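# Wheel the cart through a closing door into the bay

## Task

Move the utility cart through the self-closing door into the other room and park it in the yellow taped bay so that all four of its wheels are fully inside the tape and none touches it. The case of copy paper must end up resting in the cart's top tray without overhanging any tray edge. The door must have swung shut before the scene is ended. One robot or both may be used. At the end every robot must have released everything and backed away, and no robot may be fallen or left leaning. The final arrangement must stay in place on its own, without a robot holding it.

## Robot and tools

Robots. Two identical Hello Robot Stretch 3 units, r1 and r2. Each has a two-wheel differential base (0.33 m long, 0.34 m wide, passive omni wheel at the rear), a lift on a vertical mast, and a telescoping arm that reaches out to the robot's right side. The base cannot strafe; to bring the gripper forward or back you drive the base. An in-place turn pivots about the point midway between the drive wheels, 0.05 m behind the front edge. With the arm pulled in and the wrist folded, a turn sweeps a 0.28 m radius; an unfolded, level wrist reaches beyond it.

Frames. Base frame: origin on the floor between the drive wheels, x forward, y left, z up. hand_pose is reported in it, at the spot where closed fingertips meet; with all wrist joints at zero its x axis points up, y back toward the mast, z toward the robot's rear. Odometry frame is the base frame as it was at scene start. Every robot reports in its own frames, so relative positions of the two robots come only from images, lidar_m, wrist_depth_mm and head_depth_mm.

execute_actions. Arguments: actions, a list holding exactly one action (or empty, which just returns state and images), and optional cameras, a list of names from r1_head_camera, r1_nav_camera, r1_wrist_camera, r2_head_camera, r2_nav_camera, r2_wrist_camera, or "all" (omitted/null means all, [] means none). The action is an object keyed by "r1" and/or "r2"; each robot entry may hold:
- base: one command only. {"translate_m": d} is a relative straight drive, metres, -1 to 1, positive forward, measured from where the base last reported itself. {"rotate_rad": d} is a relative turn in place, radians, -3.2 to 3.2, positive counter-clockwise seen from above.
- joints: absolute targets by name: lift_m 0 to 1.1 (arm height); arm_m 0 to 0.52 (extension); wrist_yaw_rad -1.345 to 4.42 (0 along the arm, positive swings toward the front, 3.0 folded over the base); wrist_pitch_rad -1.57 to 0.451 (0 level, negative tips fingers down); wrist_roll_rad -2.911 to 2.911 (0 fingers side by side); gripper_m -0.089 to 0.179 (larger is wider; real fingertip gap is smaller than the value, zero below 0.007); head_pan_rad -3.953 to 1.73 (0 forward, positive left, -1.57 looks along the arm); head_tilt_rad -1.53 to 0.419 (negative down).
- contact_limits: {"arm_m": effort percent 1 to 100}; the arm motion halts with contact_stop near that effort and holds no harder than it until the next action.
All motions in the action start at once. Anything not mentioned may keep driving toward an earlier target without the status showing it. An unknown key or out-of-range number rejects the whole call. If a result reports a stop, later motion calls in that same reply are skipped.

wait: {"seconds": 0 to 10}; commands nothing, returns state and images. zoom_image: {"camera": name, "region": [x0, y0, x1, y1]} in pixels of that camera's latest full image, origin top-left, at most 504 by 504. finished_scene: {"scene": current scene number}; irreversible, ends the scene after the last command is held. Only end once the door is shut and everything is settled.

Results. base_status and joint_status: done (base: wheels turned the commanded amount, even if slipping), off_target (stopped short, may still push), contact_stop, time_out, torque_fault (old target dropped). on_its_own covers uncommanded joints; "held at" is the held target, not the position. joint_positions, base_odometry (wheel-only, slip counts), heading (-3.142 to 3.142, left positive), turned_by_wheels and turned_by_imu (change since last result), base_tilt in degrees (forward/right positive, bias up to about 4). motor_effort in percent, positive toward higher values, bracket is the peak; readings are biased and noisy. Positive wheel effort pushes forward. lidar_m: 12 ranges from the base origin in 30-degree sectors, first straight ahead then counter-clockwise (4th left, 7th behind, 10th right), scan plane 0.17 m up, range 0.15 to 12 m, "-" for nothing; misses clear objects and thin legs, own parts may block sectors 5, 6, 9, 10. wrist_depth_mm (45 to 1000) and head_depth_mm (280 to 4000, sideways image) are 7x7 grids of median depth from top-left. Camera calibration lines give K, distortion and T_world_to_cam from the carrying robot's base frame.

Speed. Full base speed (0.30 m/s, 1.9 rad/s) only with lift_m under 0.30, arm_m under 0.03 and wrist_yaw_rad over 2.54; otherwise 0.10 m/s and 0.63 rad/s.

Gripper. Grip by commanding below the object's width; release by commanding at least 0.02 more than where the fingers met it. Status does not confirm a hold. Squeezing very hard triggers a stall guard that weakens the grip; send a new value to re-squeeze.

Stops and faults. Lift and arm halt and go slack when pushing firmly on something; a slack lift may sag under load or keep pressing. Base, wrist and head have no contact stop. Long hard wrist loads cause a 10 s torque_fault with a limp joint.

Self-collision. Fold or unfold the wrist only with lift_m 0.32 to 0.95, wrist_pitch_rad -0.4 and roll near 0; once folded the lift may go down to 0.25. If yaw is below -0.4, pitch to -0.5 or lower.

Avoid. Robots pressing or bumping into each other (a base already touching another robot presses hard after millimetres; nothing in the state flags contact). When both carry the cart, their travel per command may differ by up to 2.5 cm per metre, which strains the hands and can tip a robot. Arm pushes with the gripper above about 0.45 m, repeated pushes after a contact_stop, driving while holding something fixed, and snagging furniture (especially reversing) can topple a robot: reverse in small steps, unload the gripper, and lower lift_m to about 0.2 if it leans. Also avoid drops, slips, slamming the door or cart, and objects falling.

Each tool is called after "Request:" as name(argument=value, ...), one argument or row to a line, values as JSON.

## Session

Request:
execute_actions(
  actions=[],
)

Scene clock: 0.00 s.
r1.base_odometry: x=+0.000 y=+0.000 heading=+0.000 (m, m, rad; r1's odometry frame)
r1.turned_by_wheels: +0.000 (rad since the last result)
r1.turned_by_imu: +0.000 (rad since the last result)
r1.base_tilt: forward=+0.9 right=-2.5 (deg)
r1.lidar_m: 1.74 2.52 3.57 1.55 1.19 1.17 0.92 0.71 0.69 0.73 1.06 1.64
r1.head_depth_mm: 1558 1569 1565 1545 1552 1540 1533 / 1648 1681 1661 1659 1664 1651 1641 / 1675 1813 1801 1781 1770 1758 1748 / 1661 1948 1928 1919 1921 1897 1887 / 1675 2105 2107 2083 2074 2054 2020 / 1682 2278 2309 2282 2267 2262 2145 / 1683 2433 2563 2535 2512 2467 2177
r1.base_status: not commanded
r1.joint_positions: lift_m=+0.420 arm_m=+0.001 wrist_yaw_rad=+3.133 wrist_pitch_rad=-0.373 wrist_roll_rad=-0.016 gripper_m=+0.037 head_pan_rad=+0.003 head_tilt_rad=-0.002
r1.joint_status: not commanded
r1.motor_effort: left_wheel=+1 right_wheel=+0 lift_m=+22 arm_m=-1 wrist_yaw_rad=+0 wrist_pitch_rad=+8 wrist_roll_rad=+0 gripper_m=+0 head_pan_rad=+1 head_tilt_rad=+2 (%)
r1.hand_pose: x=-0.0193 y=+0.0839 z=+0.4428 quat_wxyz=(+0.134, +0.690, +0.130, +0.700) (m; r1's base frame)
r1.wrist_depth_mm: 868 - - - - - - / 915 - - - - - - / 903 - - - - - - / 963 - - - - - - / 836 828 802 812 824 779 780 / 703 686 - 695 651 669 651 / 582 590 573 580 571 572 576
r2.base_odometry: x=+0.000 y=+0.000 heading=+0.000 (m, m, rad; r2's odometry frame)
r2.turned_by_wheels: +0.000 (rad since the last result)
r2.turned_by_imu: +0.000 (rad since the last result)
r2.base_tilt: forward=-0.6 right=+0.3 (deg)
r2.lidar_m: 1.98 1.65 1.65 1.85 2.53 2.52 2.82 1.15 1.17 2.71 2.26 2.25
r2.head_depth_mm: 2010 2284 2287 2340 2318 2311 2233 / 2005 2472 2467 2470 2488 2478 2258 / 1998 2652 2679 2686 2698 2695 2241 / 2014 2603 2617 2623 2605 2619 2262 / 2017 2277 2278 2293 2313 2320 2210 / 1967 2041 2047 2052 2066 2079 2041 / 1815 1854 1850 1839 1863 1860 1883
r2.base_status: not commanded
r2.joint_positions: lift_m=+0.374 arm_m=-0.001 wrist_yaw_rad=+3.115 wrist_pitch_rad=-0.360 wrist_roll_rad=+0.003 gripper_m=+0.037 head_pan_rad=+0.008 head_tilt_rad=-0.015
r2.joint_status: not commanded
r2.motor_effort: left_wheel=+0 right_wheel=+0 lift_m=+26 arm_m=+0 wrist_yaw_rad=+1 wrist_pitch_rad=+5 wrist_roll_rad=+0 gripper_m=+0 head_pan_rad=+0 head_tilt_rad=+2 (%)
r2.hand_pose: x=-0.0152 y=+0.0872 z=+0.4001 quat_wxyz=(+0.136, +0.698, +0.117, +0.693) (m; r2's base frame)
r2.wrist_depth_mm: - - - - - - - / - - - - - - - / - - - - - - - / - - - - - - - / 797 806 - 824 849 832 855 / 657 676 - 689 693 695 695 / 568 574 - 573 559 587 586
pictures: r1_head_camera (sideways: a quarter turn clockwise sets it upright), r1_nav_camera (sideways: a quarter turn counterclockwise sets it upright), r1_wrist_camera, r2_head_camera (sideways: a quarter turn clockwise sets it upright), r2_nav_camera (sideways: a quarter turn counterclockwise sets it upright), r2_wrist_camera
Images, in order (width x height): r1_head_camera 896x504, r1_nav_camera 672x504, r1_wrist_camera 644x364, r2_head_camera 896x504, r2_nav_camera 672x504, r2_wrist_camera 644x364.

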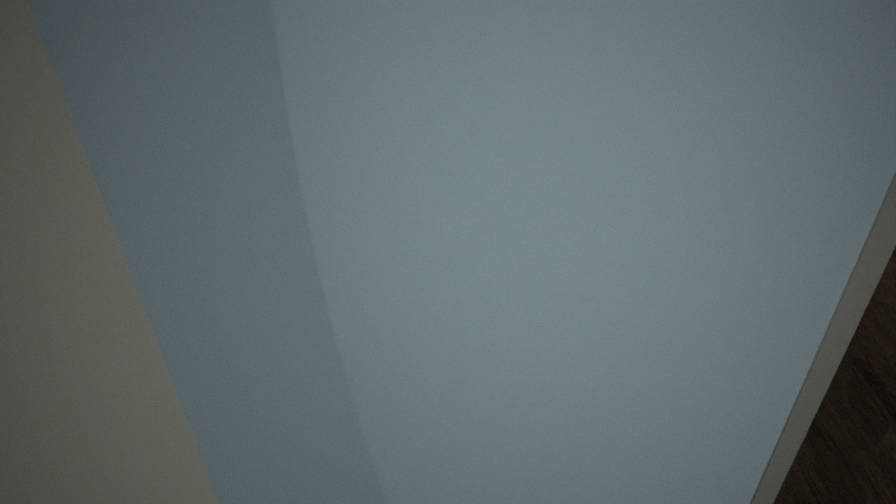

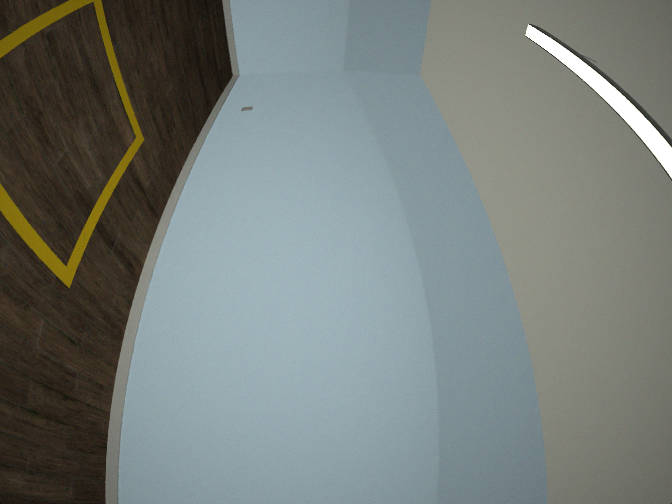

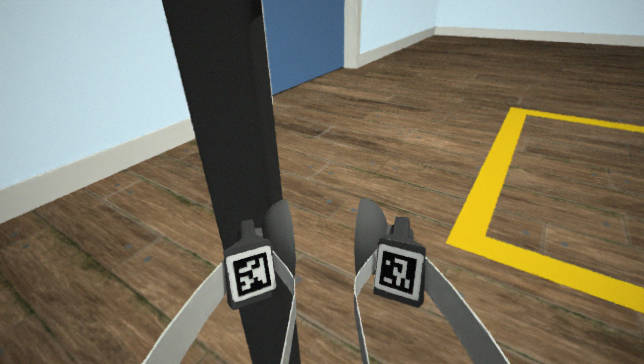

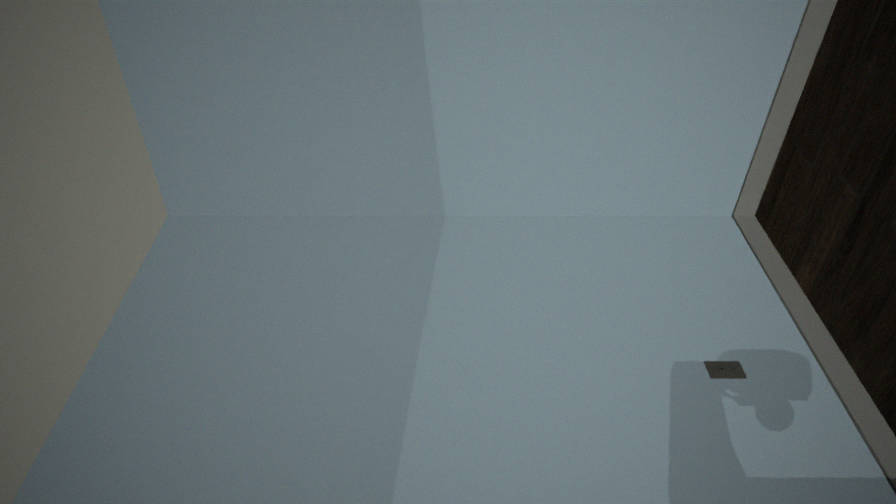

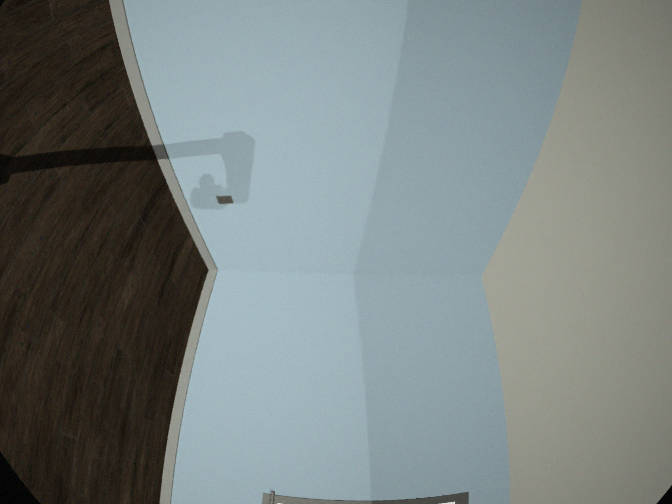

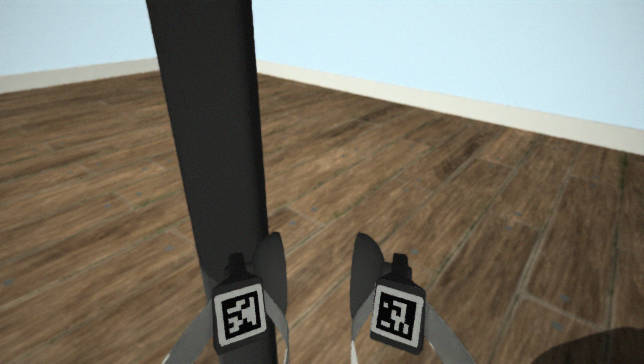

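Request:
execute_actions(
  actions=[
    {"r1":{"base":{"rotate_rad":1.0},"joints":{"lift_m":0.27,"head_pan_rad":0.4,"head_tilt_rad":-0.5}},"r2":{"base":{"rotate_rad":-2.2},"joints":{"lift_m":0.27,"head_tilt_rad":-0.5}}},
  ],
  cameras=["r1_head_camera","r1_nav_camera","r2_head_camera","r2_nav_camera"],
)

Scene clock: 5.07 s.
r1.base_odometry: x=+0.000 y=+0.000 heading=+1.000 (m, m, rad; r1's odometry frame)
r1.turned_by_wheels: +1.000 (rad since the last result)
r1.turned_by_imu: +0.989 (rad since the last result)
r1.base_tilt: forward=+0.8 right=-2.4 (deg)
r1.lidar_m: 4.03 1.63 1.20 1.17 0.97 0.71 0.69 0.72 1.00 1.64 1.71 2.37
r1.head_depth_mm: 3249 3427 3722 2826 2026 1563 1278 / 3383 3623 3860 2853 2035 1560 1275 / 3093 3495 3743 2858 2024 1560 1271 / 2417 2625 2855 2813 2027 1555 1273 / 2023 2182 2352 2515 2022 1558 1282 / 1785 1892 1998 2119 2013 1560 1277 / 1544 1623 1704 1673 1771 1567 1276
r1.base_status: done
r1.joint_positions: lift_m=+0.271 arm_m=+0.001 wrist_yaw_rad=+3.133 wrist_pitch_rad=-0.374 wrist_roll_rad=-0.016 gripper_m=+0.037 head_pan_rad=+0.393 head_tilt_rad=-0.494
r1.joint_status: all done
r1.motor_effort: left_wheel=-2(7) right_wheel=+2(8) lift_m=+13(16) arm_m=-1(0) wrist_yaw_rad=+0(0) wrist_pitch_rad=+8(8) wrist_roll_rad=+1(0) gripper_m=+0(0) head_pan_rad=+5(41) head_tilt_rad=-2(24) (%)
r1.hand_pose: x=-0.0193 y=+0.0838 z=+0.2932 quat_wxyz=(+0.134, +0.690, +0.130, +0.700) (m; r1's base frame)
r1.wrist_depth_mm: 760 - - - - - - / 798 - - - - - - / 758 - - - - 956 933 / 740 767 760 749 737 724 709 / 619 605 603 593 615 578 580 / 511 501 - 512 488 488 477 / 439 - - - 420 418 411
r2.base_odometry: x=+0.000 y=+0.000 heading=-2.200 (m, m, rad; r2's odometry frame)
r2.turned_by_wheels: -2.200 (rad since the last result)
r2.turned_by_imu: -2.230 (rad since the last result)
r2.base_tilt: forward=-0.4 right=+0.3 (deg)
r2.lidar_m: 1.15 2.95 2.29 2.25 2.16 1.68 1.64 1.76 2.56 2.52 2.69 1.51
r2.head_depth_mm: 3640 3921 - 2836 2069 1622 1343 / 3695 3940 1716 1882 1986 1622 1331 / 3680 3845 1459 1540 1632 1556 1332 / 3696 3875 1497 1684 1740 1604 1329 / 3716 - 1581 1638 1791 1600 1326 / 3729 - - 2784 2034 1614 1322 / 3755 - - 2764 2042 1614 1323
r2.base_status: done
r2.joint_positions: lift_m=+0.270 arm_m=-0.001 wrist_yaw_rad=+3.115 wrist_pitch_rad=-0.361 wrist_roll_rad=+0.003 gripper_m=+0.037 head_pan_rad=+0.008 head_tilt_rad=-0.494
r2.joint_status: all done
r2.motor_effort: left_wheel=+4(17) right_wheel=-3(10) lift_m=+23(23) arm_m=+0(1) wrist_yaw_rad=-1(0) wrist_pitch_rad=+6(6) wrist_roll_rad=-1(0) gripper_m=+0(1) head_pan_rad=+0(0) head_tilt_rad=-3(32) (%)
r2.hand_pose: x=-0.0152 y=+0.0871 z=+0.2958 quat_wxyz=(+0.137, +0.698, +0.118, +0.693) (m; r2's base frame)
r2.wrist_depth_mm: - - - - - - - / - - - - - - - / - - - - - - - / 811 821 - 825 836 861 851 / 635 647 - 653 670 660 672 / 530 533 - 537 557 548 555 / 452 480 - - - 468 466
pictures: r1_head_camera (sideways: a quarter turn clockwise sets it upright), r1_nav_camera (sideways: a quarter turn counterclockwise sets it upright), r2_head_camera (sideways: a quarter turn clockwise sets it upright), r2_nav_camera (sideways: a quarter turn counterclockwise sets it upright)
camera_calibration (this result's frames):
r1_head_camera: T_world_to_cam=[[-0.392469, -0.171056, -0.903719, 1.19454], [-0.38928, 0.921104, -0.00528907, 0.0149034], [0.833324, 0.349724, -0.428093, 0.505871], [0, 0, 0, 1]] pos_world=[0.0530681, 0.0136906, 1.29617]
r1_nav_camera: T_world_to_cam=[[0.41088, 0.178958, 0.893953, -1.12417], [0.405712, -0.913994, -0.00350407, 0.0557896], [0.816441, 0.364128, -0.448147, 0.537923], [0, 0, 0, 1]] pos_world=[0.0000808835, 0.0562975, 1.24622]
r2_head_camera: T_world_to_cam=[[-0.496225, -0.0123004, -0.868107, 1.15098], [0.0207389, 0.999446, -0.0260161, 0.0343925], [0.867946, -0.0309134, -0.495696, 0.602242], [0, 0, 0, 1]] pos_world=[0.0477195, -0.00159855, 1.2986]
r2_nav_camera: T_world_to_cam=[[0.513868, 0.024791, 0.857511, -1.07558], [-0.00813031, -0.999397, 0.0337651, 0.00760277], [0.857831, -0.0243226, -0.513357, 0.62298], [0, 0, 0, 1]] pos_world=[0.0183584, 0.0494154, 1.24188]
Images, in order (width x height): r1_head_camera 896x504, r1_nav_camera 672x504, r2_head_camera 896x504, r2_nav_camera 672x504.

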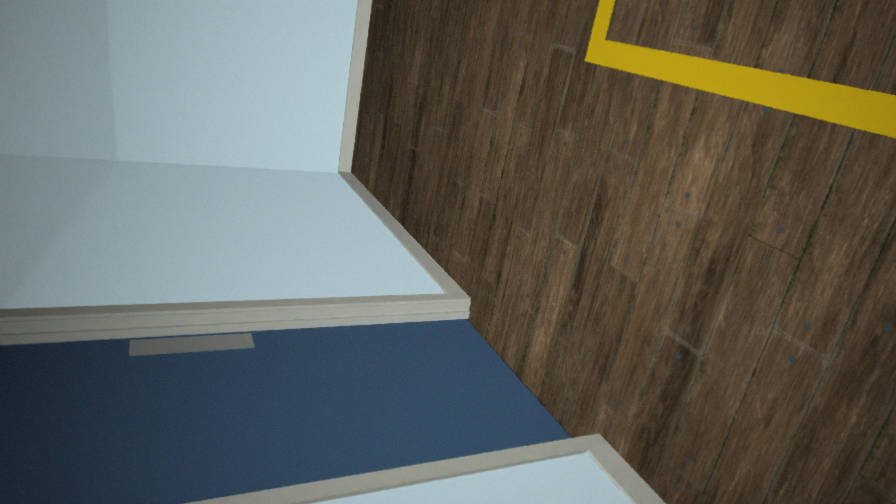

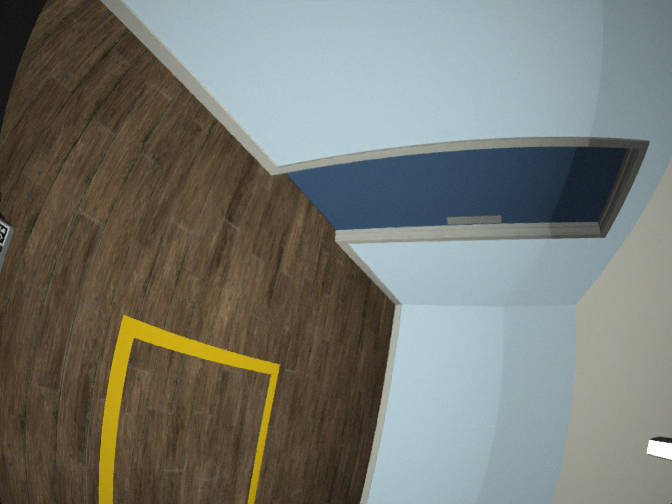

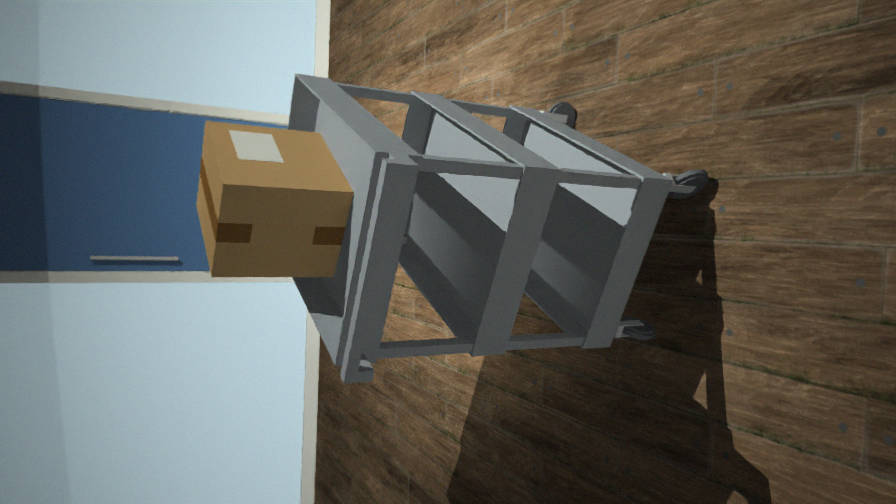

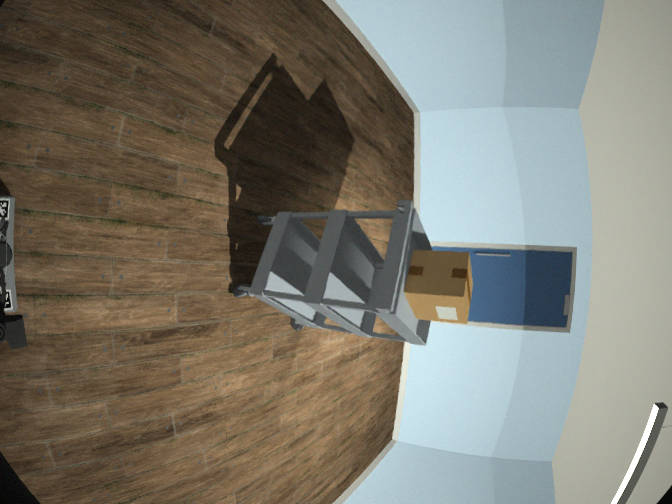

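Request:
execute_actions(
  actions=[
    {"r1":{"base":{"translate_m":1.0}}},
  ],
  cameras=[],
)

Request:
execute_actions(
  actions=[
    {"r1":{"base":{"translate_m":0.9},"joints":{"head_pan_rad":-2.2,"head_tilt_rad":-0.9}}},
  ],
  cameras=["r1_nav_camera"],
)

Request:
execute_actions(
  actions=[
    {"r1":{"base":{"rotate_rad":1.6},"joints":{"head_pan_rad":0,"head_tilt_rad":-0.8}}},
  ],
  cameras=[],
)

Request:
execute_actions(
  actions=[
    {"r1":{"base":{"translate_m":1.0}}},
  ],
  cameras=["r1_nav_camera"],
)

Scene clock: 14.57 s.
r1.base_odometry: x=+0.541 y=+0.841 heading=+1.000 (m, m, rad; r1's odometry frame)
r1.turned_by_wheels: +0.000 (rad since the last result)
r1.turned_by_imu: +0.005 (rad since the last result)
r1.base_tilt: forward=+0.9 right=-2.4 (deg)
r1.lidar_m: 3.04 1.62 1.27 1.15 1.20 1.66 1.68 1.75 1.72 1.66 1.73 2.40
r1.head_depth_mm: 2428 2613 2848 2861 2031 1563 1276 / 2550 2739 2984 2862 2017 1566 1274 / 2620 2844 3081 2848 2020 1561 1275 / 2364 2584 2779 2708 2023 1567 1275 / 1928 2057 2226 2382 2023 1564 1276 / 1629 1724 1835 1944 1940 1564 1274 / 1414 1479 1563 1673 1796 1575 1272
r1.base_status: done
r1.joint_positions: lift_m=+0.271 arm_m=+0.001 wrist_yaw_rad=+3.133 wrist_pitch_rad=-0.374 wrist_roll_rad=-0.016 gripper_m=+0.037 head_pan_rad=+0.393 head_tilt_rad=-0.495
r1.joint_status: not commanded
r1.motor_effort: left_wheel=-2(5) right_wheel=+2(9) lift_m=+13(13) arm_m=+0(0) wrist_yaw_rad=+0(0) wrist_pitch_rad=+8(8) wrist_roll_rad=+0(0) gripper_m=+0(2) head_pan_rad=+4(5) head_tilt_rad=-2(2) (%)
r1.hand_pose: x=-0.0193 y=+0.0838 z=+0.2932 quat_wxyz=(+0.134, +0.690, +0.130, +0.700) (m; r1's base frame)
r1.wrist_depth_mm: - - - - - - - / - - - - - - - / - - - - - 967 953 / 774 781 774 731 737 725 713 / 612 606 605 601 608 585 566 / 512 507 - 512 486 488 482 / 440 - - - 417 416 413
r2.base_odometry: x=+0.000 y=+0.000 heading=-2.200 (m, m, rad; r2's odometry frame)
r2.turned_by_wheels: +0.000 (rad since the last result)
r2.turned_by_imu: +0.000 (rad since the last result)
r2.base_tilt: forward=-0.4 right=+0.3 (deg)
r2.lidar_m: 1.15 2.95 2.29 2.25 2.17 1.68 1.65 1.76 2.56 2.53 2.69 1.51
r2.head_depth_mm: 3643 3967 - 2842 2058 1625 1339 / 3625 3903 1701 1882 1974 1629 1336 / 3670 3790 1460 1535 1627 1566 1335 / 3677 3898 1489 1678 1728 1609 1328 / 3718 - 1579 1631 1802 1603 1327 / 3744 - - 2805 2041 1602 1325 / 3731 - - 2780 2038 1596 1326
r2.base_status: not commanded
r2.joint_positions: lift_m=+0.270 arm_m=-0.001 wrist_yaw_rad=+3.115 wrist_pitch_rad=-0.361 wrist_roll_rad=+0.003 gripper_m=+0.037 head_pan_rad=+0.008 head_tilt_rad=-0.494
r2.joint_status: not commanded
r2.motor_effort: left_wheel=+4(4) right_wheel=-4(4) lift_m=+24(23) arm_m=+0(0) wrist_yaw_rad=-1(0) wrist_pitch_rad=+6(6) wrist_roll_rad=+0(0) gripper_m=+0(0) head_pan_rad=+0(1) head_tilt_rad=-3(3) (%)
r2.hand_pose: x=-0.0152 y=+0.0871 z=+0.2958 quat_wxyz=(+0.137, +0.698, +0.118, +0.693) (m; r2's base frame)
r2.wrist_depth_mm: - - - - - - - / - - - - - - - / - - - - - - - / 803 804 - 839 829 839 863 / 633 640 - 655 665 665 670 / 530 542 - 537 556 542 550 / 453 485 - - - 468 468
pictures: none
No camera images: the call's "cameras" was empty. Leave "cameras" out to get every camera's image.

Scene clock: 19.27 s.
r1.base_odometry: x=+1.027 y=+1.598 heading=+0.999 (m, m, rad; r1's odometry frame)
r1.turned_by_wheels: +0.000 (rad since the last result)
r1.turned_by_imu: +0.004 (rad since the last result)
r1.base_tilt: forward=+0.9 right=-2.4 (deg)
r1.lidar_m: 2.17 1.56 1.15 1.15 1.26 1.64 2.57 2.33 1.73 1.68 1.75 2.23
r1.head_depth_mm: 2220 2507 2043 1668 1425 1228 1087 / 2034 2370 2033 1668 1423 1228 1097 / 1889 2214 2058 1674 1417 1228 1126 / 1750 2031 2038 1677 1422 1236 - / 1639 1881 2028 1675 1423 1228 1119 / 1539 1756 1943 1679 1425 1235 1089 / 1447 1632 1866 1674 1422 1234 1086
r1.base_status: done
r1.joint_positions: lift_m=+0.271 arm_m=+0.001 wrist_yaw_rad=+3.133 wrist_pitch_rad=-0.374 wrist_roll_rad=-0.016 gripper_m=+0.037 head_pan_rad=-2.193 head_tilt_rad=-0.889
r1.joint_status: all done
r1.motor_effort: left_wheel=-1(4) right_wheel=+2(11) lift_m=+13(13) arm_m=+0(0) wrist_yaw_rad=+0(0) wrist_pitch_rad=+8(8) wrist_roll_rad=+0(0) gripper_m=-1(0) head_pan_rad=-5(65) head_tilt_rad=-4(24) (%)
r1.hand_pose: x=-0.0193 y=+0.0838 z=+0.2932 quat_wxyz=(+0.134, +0.690, +0.130, +0.700) (m; r1's base frame)
r1.wrist_depth_mm: - - - - - - - / - - - - - - - / - - - - - 947 939 / 780 764 765 742 748 729 714 / 612 606 605 603 603 581 570 / 511 506 - 519 488 490 481 / 446 - - - 423 422 418
r2.base_odometry: x=+0.000 y=+0.000 heading=-2.200 (m, m, rad; r2's odometry frame)
r2.turned_by_wheels: +0.000 (rad since the last result)
r2.turned_by_imu: +0.000 (rad since the last result)
r2.base_tilt: forward=-0.4 right=+0.3 (deg)
r2.lidar_m: 1.15 2.95 2.29 2.25 2.16 1.68 1.65 1.76 2.56 2.52 2.68 1.51
r2.head_depth_mm: 3643 3956 - 2825 2071 1630 1342 / 3679 3968 1713 1901 1985 1612 1335 / 3660 3830 1459 1533 1638 1570 1331 / 3736 3897 1488 1681 1734 1613 1333 / 3684 - 1581 1629 1802 1607 1331 / 3686 - - 2770 2029 1611 1326 / 3745 - - 2741 2030 1596 1324
r2.base_status: not commanded
r2.joint_positions: lift_m=+0.270 arm_m=-0.001 wrist_yaw_rad=+3.115 wrist_pitch_rad=-0.361 wrist_roll_rad=+0.003 gripper_m=+0.037 head_pan_rad=+0.008 head_tilt_rad=-0.494
r2.joint_status: not commanded
r2.motor_effort: left_wheel=+4(4) right_wheel=-4(3) lift_m=+24(23) arm_m=+0(1) wrist_yaw_rad=+0(1) wrist_pitch_rad=+6(6) wrist_roll_rad=+0(0) gripper_m=+0(0) head_pan_rad=+0(1) head_tilt_rad=-3(3) (%)
r2.hand_pose: x=-0.0152 y=+0.0871 z=+0.2958 quat_wxyz=(+0.137, +0.698, +0.118, +0.693) (m; r2's base frame)
r2.wrist_depth_mm: - - - - - - - / - - - - - - - / - - - - - - - / 811 805 - 830 828 852 870 / 646 649 - 656 661 658 671 / 528 534 - 540 553 546 548 / 456 483 - - - 466 465
pictures: r1_nav_camera (sideways: a quarter turn counterclockwise sets it upright)
camera_calibration (this result's frames):
r1_nav_camera: T_world_to_cam=[[-0.435143, -0.620254, 0.652638, -0.804438], [-0.824835, 0.565229, -0.0127718, 0.0753573], [-0.360968, -0.543876, -0.757562, 0.947615], [0, 0, 0, 1]] pos_world=[0.0541711, -0.0261645, 1.24385]
Images, in order (width x height): r1_nav_camera 672x504.

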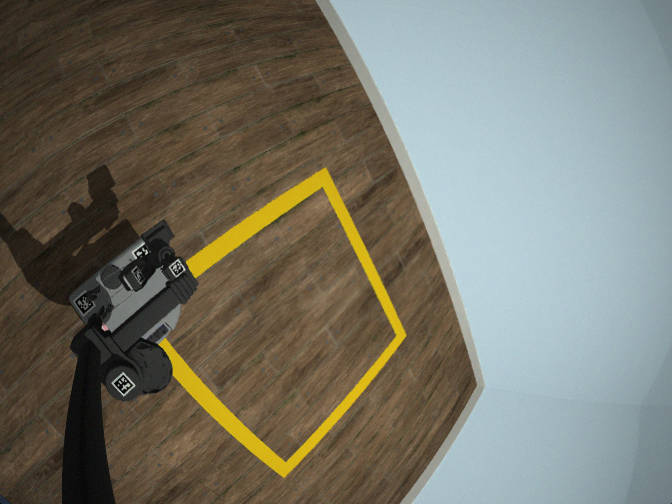

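Scene clock: 21.53 s.
r1.base_odometry: x=+1.027 y=+1.598 heading=+2.599 (m, m, rad; r1's odometry frame)
r1.turned_by_wheels: +1.600 (rad since the last result)
r1.turned_by_imu: +1.579 (rad since the last result)
r1.base_tilt: forward=+0.9 right=-2.4 (deg)
r1.lidar_m: 1.18 1.27 1.67 2.57 2.30 1.72 1.68 1.76 2.23 2.17 1.54 1.15
r1.head_depth_mm: 930 1049 1227 1467 1486 1273 1109 / 990 1114 1267 1507 1496 1279 1113 / 997 1142 1332 1597 1494 1278 1108 / 1001 1144 1339 1603 1503 1280 1110 / 1003 1150 1336 1606 1499 1278 1110 / 1009 1155 1354 1631 1505 1276 1114 / 1009 1161 1355 1594 1499 1277 1112
r1.base_status: done
r1.joint_positions: lift_m=+0.271 arm_m=+0.001 wrist_yaw_rad=+3.133 wrist_pitch_rad=-0.374 wrist_roll_rad=-0.016 gripper_m=+0.037 head_pan_rad=-0.007 head_tilt_rad=-0.803
r1.joint_status: all done
r1.motor_effort: left_wheel=-2(7) right_wheel=+3(10) lift_m=+13(13) arm_m=-1(1) wrist_yaw_rad=+0(0) wrist_pitch_rad=+8(8) wrist_roll_rad=+0(0) gripper_m=-1(0) head_pan_rad=+5(65) head_tilt_rad=+1(10) (%)
r1.hand_pose: x=-0.0193 y=+0.0838 z=+0.2932 quat_wxyz=(+0.134, +0.690, +0.130, +0.700) (m; r1's base frame)
r1.wrist_depth_mm: - - - - - - - / - - - - - - - / - - - - - 953 924 / 785 779 764 745 749 715 718 / 613 617 602 595 611 589 575 / 507 505 - 511 492 489 485 / 441 - - - 423 420 414
r2.base_odometry: x=+0.000 y=+0.000 heading=-2.200 (m, m, rad; r2's odometry frame)
r2.turned_by_wheels: +0.000 (rad since the last result)
r2.turned_by_imu: +0.000 (rad since the last result)
r2.base_tilt: forward=-0.4 right=+0.2 (deg)
r2.lidar_m: 1.15 2.96 2.29 2.25 2.17 1.68 1.65 1.76 2.56 2.52 2.69 1.51
r2.head_depth_mm: 3663 3979 - 2849 2072 1623 1338 / 3692 3884 1716 1879 1993 1618 1336 / 3634 3791 1458 1531 1640 1570 1333 / 3686 3915 1482 1678 1731 1612 1329 / 3677 3985 1574 1634 1794 1606 1329 / 3690 - - 2796 2049 1598 1323 / 3760 - - 2769 2026 1596 1324
r2.base_status: not commanded
r2.joint_positions: lift_m=+0.270 arm_m=-0.001 wrist_yaw_rad=+3.115 wrist_pitch_rad=-0.361 wrist_roll_rad=+0.003 gripper_m=+0.037 head_pan_rad=+0.008 head_tilt_rad=-0.494
r2.joint_status: not commanded
r2.motor_effort: left_wheel=+4(4) right_wheel=-4(3) lift_m=+23(23) arm_m=-1(1) wrist_yaw_rad=+0(1) wrist_pitch_rad=+6(6) wrist_roll_rad=+0(0) gripper_m=+0(0) head_pan_rad=+0(0) head_tilt_rad=-3(3) (%)
r2.hand_pose: x=-0.0152 y=+0.0871 z=+0.2958 quat_wxyz=(+0.137, +0.698, +0.118, +0.693) (m; r2's base frame)
r2.wrist_depth_mm: - - - - - - - / - - - - - - - / - - - - - - - / 799 815 - 841 837 842 857 / 648 642 - 662 655 669 673 / 530 532 - 536 554 546 553 / 457 482 - - - 471 469
pictures: none
No camera images: the call's "cameras" was empty. Leave "cameras" out to get every camera's image.

Scene clock: 26.53 s.
r1.base_odometry: x=+0.171 y=+2.115 heading=+2.599 (m, m, rad; r1's odometry frame)
r1.turned_by_wheels: +0.000 (rad since the last result)
r1.turned_by_imu: +0.004 (rad since the last result)
r1.base_tilt: forward=+0.9 right=-2.5 (deg)
r1.lidar_m: 0.22 0.23 0.33 0.63 2.66 2.74 2.67 2.81 2.28 0.46 0.30 0.23
r1.head_depth_mm: - - - - 302 388 581 / - - - - 305 391 588 / - - - - 307 396 598 / - - - - 310 400 608 / - - - - 307 404 615 / - - - - 309 409 628 / - - - - 312 414 640
r1.base_status: done
r1.joint_positions: lift_m=+0.271 arm_m=+0.001 wrist_yaw_rad=+3.133 wrist_pitch_rad=-0.374 wrist_roll_rad=-0.016 gripper_m=+0.037 head_pan_rad=-0.007 head_tilt_rad=-0.803
r1.joint_status: not commanded
r1.motor_effort: left_wheel=-1(6) right_wheel=+2(10) lift_m=+13(13) arm_m=-1(1) wrist_yaw_rad=-1(0) wrist_pitch_rad=+8(8) wrist_roll_rad=+0(0) gripper_m=-1(1) head_pan_rad=+4(4) head_tilt_rad=+1(2) (%)
r1.hand_pose: x=-0.0193 y=+0.0838 z=+0.2932 quat_wxyz=(+0.134, +0.690, +0.130, +0.700) (m; r1's base frame)
r1.wrist_depth_mm: - - - - 596 447 288 / - - - - 638 441 289 / - - - - 693 446 290 / 787 778 766 758 702 445 289 / 619 603 608 594 614 447 292 / 510 509 - 510 497 444 288 / 439 - - - 425 398 289
r2.base_odometry: x=+0.000 y=+0.000 heading=-2.200 (m, m, rad; r2's odometry frame)
r2.turned_by_wheels: +0.000 (rad since the last result)
r2.turned_by_imu: +0.000 (rad since the last result)
r2.base_tilt: forward=-0.4 right=+0.2 (deg)
r2.lidar_m: 1.15 2.94 2.29 2.25 2.17 1.68 1.65 1.75 2.56 2.52 2.69 1.51
r2.head_depth_mm: 3601 3960 - 2843 2051 1621 1339 / 3669 3934 1710 1866 1976 1627 1336 / 3715 3865 1462 1526 1635 1565 1333 / 3702 3886 1487 1682 1732 1610 1334 / 3731 - 1580 1630 1798 1605 1331 / 3712 - - 2772 2035 1603 1323 / 3747 - - 2776 2023 1601 1321
r2.base_status: not commanded
r2.joint_positions: lift_m=+0.270 arm_m=-0.001 wrist_yaw_rad=+3.115 wrist_pitch_rad=-0.361 wrist_roll_rad=+0.003 gripper_m=+0.037 head_pan_rad=+0.008 head_tilt_rad=-0.494
r2.joint_status: not commanded
r2.motor_effort: left_wheel=+4(4) right_wheel=-4(4) lift_m=+23(23) arm_m=+0(0) wrist_yaw_rad=+0(1) wrist_pitch_rad=+6(6) wrist_roll_rad=+0(1) gripper_m=+0(0) head_pan_rad=+0(0) head_tilt_rad=-3(3) (%)
r2.hand_pose: x=-0.0152 y=+0.0871 z=+0.2958 quat_wxyz=(+0.137, +0.698, +0.118, +0.693) (m; r2's base frame)
r2.wrist_depth_mm: - - - - - - - / - - - - - - - / - - - - - - - / 806 818 - 827 844 846 867 / 639 645 - 650 664 666 676 / 530 533 - 537 553 548 554 / 453 480 - - - 464 470
pictures: r1_nav_camera (sideways: a quarter turn counterclockwise sets it upright)
camera_calibration (this result's frames):
r1_nav_camera: T_world_to_cam=[[0.698257, 0.0031525, 0.71584, -0.893712], [0.0156459, -0.999819, -0.0108584, 0.0677407], [0.715676, 0.0187819, -0.69818, 0.863821], [0, 0, 0, 1]] pos_world=[0.00476478, 0.0543216, 1.24359]
Images, in order (width x height): r1_nav_camera 672x504.

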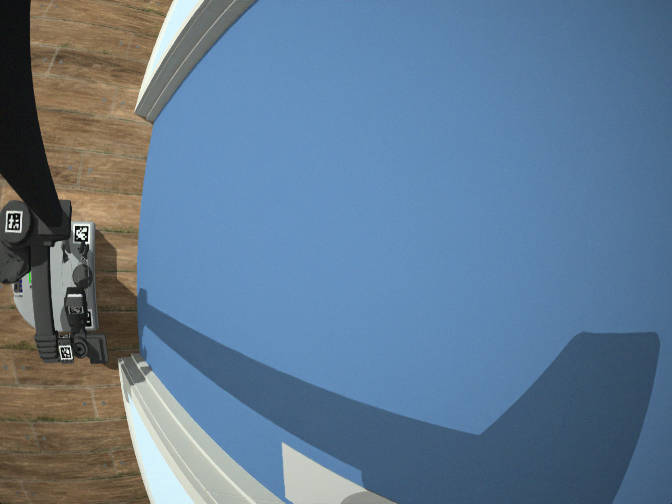

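Request:
execute_actions(
  actions=[
    {"r1":{"base":{"rotate_rad":0.2},"joints":{"lift_m":0.33}},"r2":{"base":{"rotate_rad":0.35},"joints":{"lift_m":0.42,"wrist_pitch_rad":-0.4}}},
  ],
  cameras=[],
)

Request:
execute_actions(
  actions=[
    {"r1":{"base":{"translate_m":0.75}},"r2":{"base":{"translate_m":0.72},"joints":{"wrist_yaw_rad":1.57,"gripper_m":0.15,"head_tilt_rad":-0.9}}},
  ],
  cameras=[],
)

Request:
execute_actions(
  actions=[
    {"r1":{"base":{"rotate_rad":0.8}},"r2":{"base":{"rotate_rad":-0.82},"joints":{"wrist_pitch_rad":0}}},
  ],
  cameras=["r1_nav_camera","r2_nav_camera","r2_wrist_camera"],
)

Scene clock: 34.63 s.
r1.base_odometry: x=+0.171 y=+2.115 heading=+2.799 (m, m, rad; r1's odometry frame)
r1.turned_by_wheels: +0.200 (rad since the last result)
r1.turned_by_imu: +0.198 (rad since the last result)
r1.base_tilt: forward=+0.8 right=-2.4 (deg)
r1.lidar_m: 0.22 0.25 0.43 2.52 2.90 2.67 2.67 2.59 2.22 0.33 0.26 0.22
r1.head_depth_mm: - - - - 290 345 481 / - - - - 296 364 522 / - - - - 305 387 570 / - - - - 312 413 628 / - - - - 324 442 697 / - - - 289 342 475 787 / - - - 295 362 516 903
r1.base_status: done
r1.joint_positions: lift_m=+0.329 arm_m=+0.001 wrist_yaw_rad=+3.133 wrist_pitch_rad=-0.374 wrist_roll_rad=-0.016 gripper_m=+0.037 head_pan_rad=-0.007 head_tilt_rad=-0.803
r1.joint_status: all done
r1.motor_effort: left_wheel=-2(8) right_wheel=+3(10) lift_m=+28(31) arm_m=-1(1) wrist_yaw_rad=+0(0) wrist_pitch_rad=+8(8) wrist_roll_rad=+0(0) gripper_m=-2(1) head_pan_rad=+5(5) head_tilt_rad=+1(1) (%)
r1.hand_pose: x=-0.0193 y=+0.0838 z=+0.3522 quat_wxyz=(+0.134, +0.690, +0.130, +0.700) (m; r1's base frame)
r1.wrist_depth_mm: - - - - - 540 394 / - - - - - 573 379 / - - - - - 600 372 / 899 863 850 853 834 636 364 / 692 700 684 678 704 631 355 / 581 580 - 574 541 547 344 / 504 499 - 516 482 475 337
r2.base_odometry: x=+0.000 y=+0.000 heading=-1.850 (m, m, rad; r2's odometry frame)
r2.turned_by_wheels: +0.350 (rad since the last result)
r2.turned_by_imu: +0.355 (rad since the last result)
r2.base_tilt: forward=-0.5 right=+0.0 (deg)
r2.lidar_m: 1.31 2.40 2.25 2.29 1.76 1.65 1.68 2.15 2.52 2.57 3.29 1.15
r2.head_depth_mm: 3577 3808 1467 1617 1630 1528 1345 / 3744 - - 1617 1728 1573 1337 / 3857 - - 2826 1978 1617 1334 / - - - 2805 2044 1608 1332 / - - - 2811 2036 1600 1331 / 3472 3719 3887 2793 2037 1601 1326 / 3032 3185 3415 2774 2036 1610 1324
r2.base_status: done
r2.joint_positions: lift_m=+0.420 arm_m=-0.001 wrist_yaw_rad=+3.115 wrist_pitch_rad=-0.415 wrist_roll_rad=+0.003 gripper_m=+0.037 head_pan_rad=+0.008 head_tilt_rad=-0.494
r2.joint_status: all done
r2.motor_effort: left_wheel=-4(13) right_wheel=+3(10) lift_m=+29(29) arm_m=-1(0) wrist_yaw_rad=+1(0) wrist_pitch_rad=+5(6) wrist_roll_rad=+0(0) gripper_m=-1(0) head_pan_rad=+0(0) head_tilt_rad=-3(3) (%)
r2.hand_pose: x=-0.0154 y=+0.0806 z=+0.4332 quat_wxyz=(+0.155, +0.695, +0.137, +0.689) (m; r2's base frame)
r2.wrist_depth_mm: - - - - - - - / - - - - - - - / - - - - - - - / - - - - - - - / 808 805 - 830 823 826 846 / 684 694 681 691 720 704 712 / 587 594 - 593 572 608 601
pictures: none
No camera images: the call's "cameras" was empty. Leave "cameras" out to get every camera's image.

Scene clock: 43.07 s.
r1.base_odometry: x=-0.536 y=+2.366 heading=+2.800 (m, m, rad; r1's odometry frame)
r1.turned_by_wheels: +0.001 (rad since the last result)
r1.turned_by_imu: -0.237 (rad since the last result)
r1.base_tilt: forward=+0.7 right=-2.4 (deg)
r1.lidar_m: - - 0.15 0.19 2.64 2.97 2.86 2.97 2.28 0.26 0.15 -
r1.head_depth_mm: - - - - - - - / - - - - - - - / - - - - - - - / - - - - - - - / - - - - - - - / - - - - - - - / - - - - - - -
r1.base_status: translate_m off_target (by the wheels' count: +0.7498 of +0.7500)
r1.joint_positions: lift_m=+0.330 arm_m=+0.001 wrist_yaw_rad=+3.134 wrist_pitch_rad=-0.375 wrist_roll_rad=-0.016 gripper_m=+0.037 head_pan_rad=+0.002 head_tilt_rad=-0.813
r1.joint_status: not commanded
r1.on_its_own: left_wheel is at rest, and its effort (+33) is outside its rest range (-18 to +18)
r1.motor_effort: left_wheel=+33(69) right_wheel=+8(54) lift_m=+22(28) arm_m=+0(1) wrist_yaw_rad=-1(15) wrist_pitch_rad=+9(10) wrist_roll_rad=+0(0) gripper_m=+0(0) head_pan_rad=-1(12) head_tilt_rad=+5(6) (%)
r1.hand_pose: x=-0.0195 y=+0.0837 z=+0.3524 quat_wxyz=(+0.134, +0.689, +0.130, +0.700) (m; r1's base frame)
r1.wrist_depth_mm: - - - 597 230 125 86 / - - - 643 236 128 87 / - - - 707 242 129 88 / 876 879 871 768 246 131 89 / 696 698 693 684 222 132 89 / 586 578 - 566 249 134 90 / 495 493 - 515 266 126 91
r2.base_odometry: x=-0.199 y=-0.692 heading=-1.850 (m, m, rad; r2's odometry frame)
r2.turned_by_wheels: +0.000 (rad since the last result)
r2.turned_by_imu: +0.004 (rad since the last result)
r2.base_tilt: forward=-0.5 right=+0.2 (deg)
r2.lidar_m: 3.04 2.07 1.94 1.98 2.45 2.30 2.34 3.02 2.83 2.88 0.62 0.62
r2.head_depth_mm: 3100 2518 2020 1022 1238 1239 1139 / 3175 2487 2011 1694 1370 1277 1135 / 3247 2477 2007 1689 1453 1273 1137 / 3215 2472 2009 1672 1440 1264 1134 / 3212 2455 1997 1656 1448 1273 1128 / 3024 2439 1978 1653 1439 1266 1123 / 2694 2428 1965 1656 1426 1255 1120
r2.base_status: done
r2.joint_positions: lift_m=+0.420 arm_m=-0.001 wrist_yaw_rad=+1.572 wrist_pitch_rad=-0.415 wrist_roll_rad=+0.003 gripper_m=+0.150 head_pan_rad=+0.008 head_tilt_rad=-0.889
r2.joint_status: all done
r2.motor_effort: left_wheel=-5(8) right_wheel=+3(8) lift_m=+29(29) arm_m=-1(0) wrist_yaw_rad=-2(3) wrist_pitch_rad=+5(5) wrist_roll_rad=+0(0) gripper_m=+0(95) head_pan_rad=+0(0) head_tilt_rad=-6(33) (%)
r2.hand_pose: x=+0.2034 y=-0.1440 z=+0.4332 quat_wxyz=(+0.592, +0.593, -0.386, +0.386) (m; r2's base frame)
r2.wrist_depth_mm: - - - - - 396 339 / - - - - - - 361 / - - - - - 948 904 / - - - - 717 760 773 / 809 817 825 830 624 616 614 / 688 689 699 694 684 - 505 / 605 573 595 597 592 594 425
pictures: none
No camera images: the call's "cameras" was empty. Leave "cameras" out to get every camera's image.

Scene clock: 45.33 s.
r1.base_odometry: x=-0.535 y=+2.366 heading=-2.684 (m, m, rad; r1's odometry frame)
r1.turned_by_wheels: +0.799 (rad since the last result)
r1.turned_by_imu: +0.515 (rad since the last result)
r1.base_tilt: forward=+0.8 right=-2.4 (deg)
r1.lidar_m: 0.15 0.17 0.37 2.65 2.93 2.82 2.91 2.28 0.27 0.20 0.15 -
r1.head_depth_mm: - - - - - - - / - - - - - - - / - - - - - - 310 / - - - - - - 336 / - - - - - - 399 / - - - - - 314 522 / - - - - - 353 758
r1.base_status: done
r1.joint_positions: lift_m=+0.330 arm_m=+0.001 wrist_yaw_rad=+3.091 wrist_pitch_rad=-0.375 wrist_roll_rad=-0.016 gripper_m=+0.037 head_pan_rad=-0.007 head_tilt_rad=-0.803
r1.joint_status: not commanded
r1.on_its_own: wrist_yaw_rad is held at +3.092, not at its first target +3.133, by its stall guard, which is not easing now; right_wheel is at rest, and its effort (+23) is outside its rest range (-18 to +18)
r1.motor_effort: left_wheel=-1(21) right_wheel=+23(38) lift_m=+22(22) arm_m=+1(1) wrist_yaw_rad=+0(28) wrist_pitch_rad=+9(9) wrist_roll_rad=+1(1) gripper_m=+0(1) head_pan_rad=+5(19) head_tilt_rad=+1(6) (%)
r1.hand_pose: x=-0.0096 y=+0.0835 z=+0.3524 quat_wxyz=(+0.149, +0.692, +0.116, +0.697) (m; r1's base frame)
r1.wrist_depth_mm: - - - - - 536 322 / - - - - - 572 303 / - - - - - 612 284 / 884 861 - 872 848 614 268 / 694 708 - 682 686 541 253 / 587 585 - 568 538 472 240 / 496 496 - 508 482 380 227
r2.base_odometry: x=-0.199 y=-0.692 heading=-2.670 (m, m, rad; r2's odometry frame)
r2.turned_by_wheels: -0.820 (rad since the last result)
r2.turned_by_imu: -0.832 (rad since the last result)
r2.base_tilt: forward=-0.4 right=+0.0 (deg)
r2.lidar_m: 0.62 0.64 2.44 1.96 1.95 2.11 2.33 2.31 2.51 2.86 2.83 0.64
r2.head_depth_mm: 3310 2513 2027 1699 1467 1286 1142 / 3238 936 697 1613 1457 1274 1139 / 1116 933 756 1080 1328 1275 1136 / 780 870 756 1078 1326 1267 1129 / 776 865 755 1074 1320 1267 1129 / 786 878 808 1043 1346 1263 1130 / 3025 861 700 1615 1424 1253 1124
r2.base_status: done
r2.joint_positions: lift_m=+0.420 arm_m=-0.001 wrist_yaw_rad=+1.572 wrist_pitch_rad=-0.025 wrist_roll_rad=+0.003 gripper_m=+0.150 head_pan_rad=+0.008 head_tilt_rad=-0.889
r2.joint_status: all done
r2.motor_effort: left_wheel=+4(11) right_wheel=-3(9) lift_m=+29(29) arm_m=-1(1) wrist_yaw_rad=-2(2) wrist_pitch_rad=+9(8) wrist_roll_rad=+0(1) gripper_m=-1(0) head_pan_rad=+0(0) head_tilt_rad=-6(6) (%)
r2.hand_pose: x=+0.2342 y=-0.1440 z=+0.5281 quat_wxyz=(+0.506, +0.507, -0.494, +0.493) (m; r2's base frame)
r2.wrist_depth_mm: - 658 648 579 - - - / - - - - - - - / - - - - - - - / - 534 533 535 - - - / - - - - - - - / - 841 931 933 - - - / 990 595 705 706 955 908 -
pictures: r1_nav_camera (sideways: a quarter turn counterclockwise sets it upright), r2_nav_camera (sideways: a quarter turn counterclockwise sets it upright), r2_wrist_camera
camera_calibration (this result's frames):
r1_nav_camera: T_world_to_cam=[[0.698618, 0.00306944, 0.715488, -0.893255], [0.0155251, -0.99982, -0.0108698, 0.0677562], [0.715326, 0.0187018, -0.69854, 0.864291], [0, 0, 0, 1]] pos_world=[0.00474168, 0.054322, 1.24359]
r2_nav_camera: T_world_to_cam=[[0.803999, 0.0272052, 0.594008, -0.733923], [0.00611763, -0.999278, 0.037486, 0.00269016], [0.594599, -0.0265048, -0.803585, 1.00209], [0, 0, 0, 1]] pos_world=[-0.00578398, 0.0492148, 1.24112]
r2_wrist_camera: T_world_to_cam=[[-0.00778571, -0.999807, 0.0180611, -0.151673], [-0.144076, -0.0167517, -0.989425, 0.602551], [0.989536, -0.0103056, -0.143918, 0.00788115], [0, 0, 0, 1]] pos_world=[0.0778335, -0.141469, 0.600052]
Images, in order (width x height): r1_nav_camera 672x504, r2_nav_camera 672x504, r2_wrist_camera 644x364.

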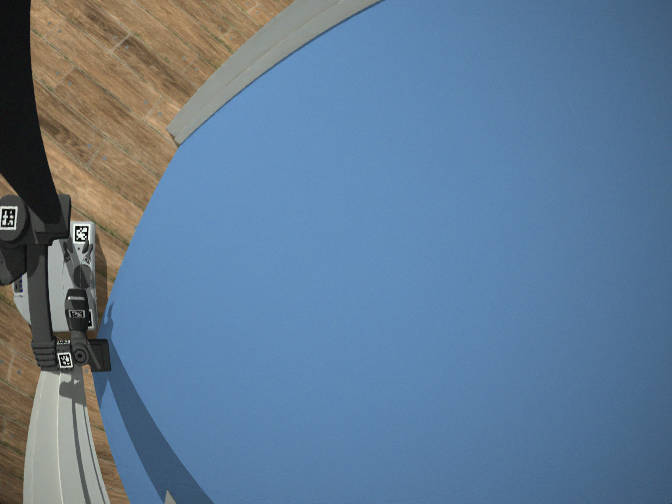

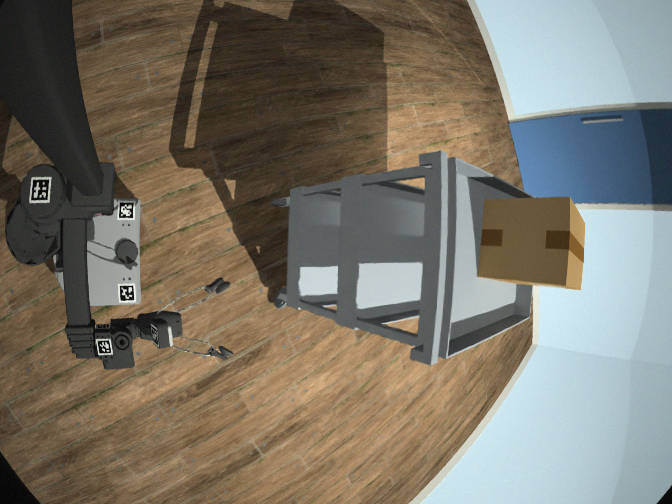

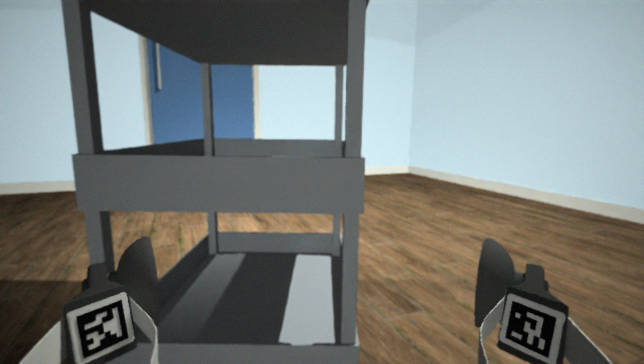

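Request:
zoom_image(
  camera="r2_nav_camera",
  region=[480,80,672,230],
)

Request:
execute_actions(
  actions=[
    {"r1":{"base":{"translate_m":0.12},"joints":{"head_pan_rad":-0.9,"head_tilt_rad":-0.5}},"r2":{"base":{"translate_m":0.39},"joints":{"lift_m":0.25,"arm_m":0.05}}},
  ],
  cameras=["r1_nav_camera","r2_nav_camera","r2_wrist_camera"],
)

Region (480, 80, 672, 230) of r2_nav_camera's 672x504 image, scaled by 2.625, with more detail than that image has; it fills the top 394 rows of this view, and the rest is white.

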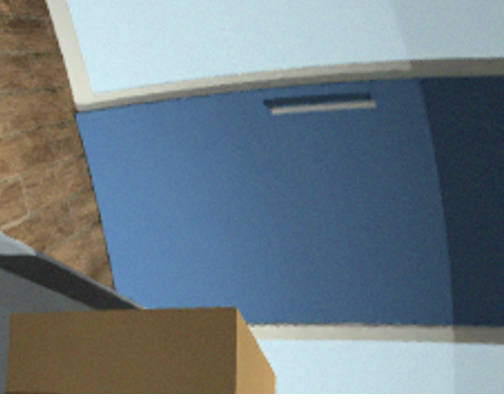

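Scene clock: 54.20 s.
r1.base_odometry: x=-0.643 y=+2.313 heading=-2.685 (m, m, rad; r1's odometry frame)
r1.turned_by_wheels: +0.000 (rad since the last result)
r1.turned_by_imu: -0.299 (rad since the last result)
r1.base_tilt: forward=+0.8 right=-2.5 (deg)
r1.lidar_m: - - 0.15 0.46 2.86 2.89 2.89 2.63 0.29 0.19 0.15 -
r1.head_depth_mm: - - - - - - - / - - - - - - - / - - - - - - - / - - - - - - - / - - - - - - - / - - - - - - - / - - - - - - -
r1.base_status: done
r1.joint_positions: lift_m=+0.330 arm_m=+0.001 wrist_yaw_rad=+3.037 wrist_pitch_rad=-0.375 wrist_roll_rad=-0.016 gripper_m=+0.037 head_pan_rad=-0.889 head_tilt_rad=-0.513
r1.joint_status: all done
r1.on_its_own: wrist_yaw_rad is held at +3.048, not at its first target +3.133, by its stall guard, which is not easing now; right_wheel is at rest, and its effort (+20) is outside its rest range (-18 to +18)
r1.motor_effort: left_wheel=+3(7) right_wheel=+20(27) lift_m=+22(22) arm_m=+0(1) wrist_yaw_rad=+9(20) wrist_pitch_rad=+9(9) wrist_roll_rad=+0(0) gripper_m=+0(1) head_pan_rad=-7(62) head_tilt_rad=+5(20) (%)
r1.hand_pose: x=+0.0028 y=+0.0825 z=+0.3524 quat_wxyz=(+0.168, +0.695, +0.097, +0.693) (m; r1's base frame)
r1.wrist_depth_mm: - - - 602 267 131 87 / - - - 647 268 132 87 / - - - 702 272 133 88 / 889 884 869 772 277 134 88 / 710 711 - 692 242 135 88 / 584 586 - 572 265 136 89 / 497 498 - 515 289 126 89
r2.base_odometry: x=-0.546 y=-0.869 heading=-2.670 (m, m, rad; r2's odometry frame)
r2.turned_by_wheels: +0.000 (rad since the last result)
r2.turned_by_imu: +0.002 (rad since the last result)
r2.base_tilt: forward=-0.4 right=+0.1 (deg)
r2.lidar_m: 0.22 0.23 0.33 2.11 2.09 2.28 2.69 2.67 2.90 2.70 2.68 0.23
r2.head_depth_mm: 3302 2492 1984 598 540 459 1145 / 3290 866 740 636 548 459 1103 / 2893 846 737 633 547 458 1085 / 515 465 555 625 544 459 1083 / 509 473 566 629 544 485 1079 / 506 480 578 627 541 485 1034 / 504 489 620 624 539 484 1107
r2.base_status: done
r2.joint_positions: lift_m=+0.250 arm_m=+0.050 wrist_yaw_rad=+1.571 wrist_pitch_rad=-0.024 wrist_roll_rad=+0.003 gripper_m=+0.150 head_pan_rad=+0.008 head_tilt_rad=-0.889
r2.joint_status: all done
r2.motor_effort: left_wheel=+4(12) right_wheel=-3(4) lift_m=+23(25) arm_m=+4(6) wrist_yaw_rad=-1(1) wrist_pitch_rad=+8(9) wrist_roll_rad=+0(0) gripper_m=-1(0) head_pan_rad=+0(0) head_tilt_rad=-6(6) (%)
r2.hand_pose: x=+0.2342 y=-0.1946 z=+0.3586 quat_wxyz=(+0.505, +0.507, -0.494, +0.493) (m; r2's base frame)
r2.wrist_depth_mm: 131 131 131 130 - - - / 224 218 213 140 - - - / - - - 144 - - - / - - - 147 - - - / - 756 757 151 - - - / 528 573 579 156 889 - 914 / 460 420 445 160 684 658 740
pictures: r1_nav_camera (sideways: a quarter turn counterclockwise sets it upright), r2_nav_camera (sideways: a quarter turn counterclockwise sets it upright), r2_wrist_camera
camera_calibration (this result's frames):
r1_nav_camera: T_world_to_cam=[[0.29924, -0.356126, 0.885229, -1.11211], [-0.760709, -0.649081, -0.0039769, 0.0635203], [0.576002, -0.672211, -0.465139, 0.561499], [0, 0, 0, 1]] pos_world=[0.0576819, 0.0226263, 1.2459]
r2_nav_camera: T_world_to_cam=[[0.804137, 0.0272063, 0.593821, -0.733681], [0.00612629, -0.999278, 0.0374865, 0.00268945], [0.594412, -0.0265064, -0.803723, 1.00227], [0, 0, 0, 1]] pos_world=[-0.0057981, 0.0492147, 1.24112]
r2_wrist_camera: T_world_to_cam=[[-0.00822691, -0.999803, 0.0180514, -0.199086], [-0.142971, -0.0166905, -0.989586, 0.433865], [0.989693, -0.0107221, -0.142806, -0.0175769], [0, 0, 0, 1]] pos_world=[0.077788, -0.191994, 0.43043]
Images, in order (width x height): r1_nav_camera 672x504, r2_nav_camera 672x504, r2_wrist_camera 644x364.

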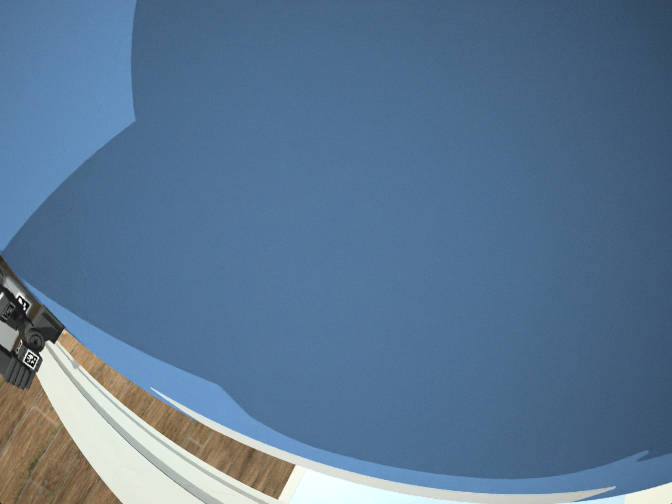

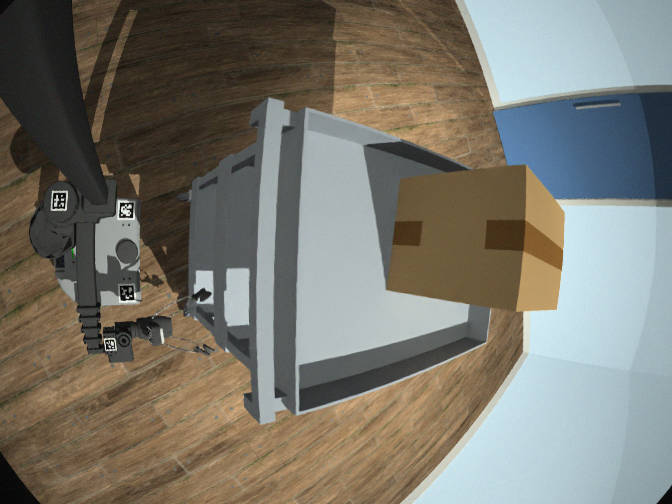

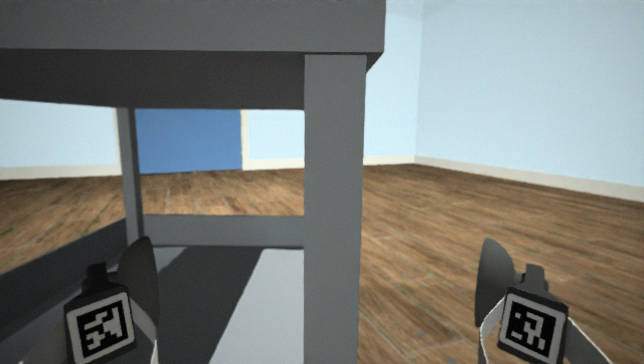

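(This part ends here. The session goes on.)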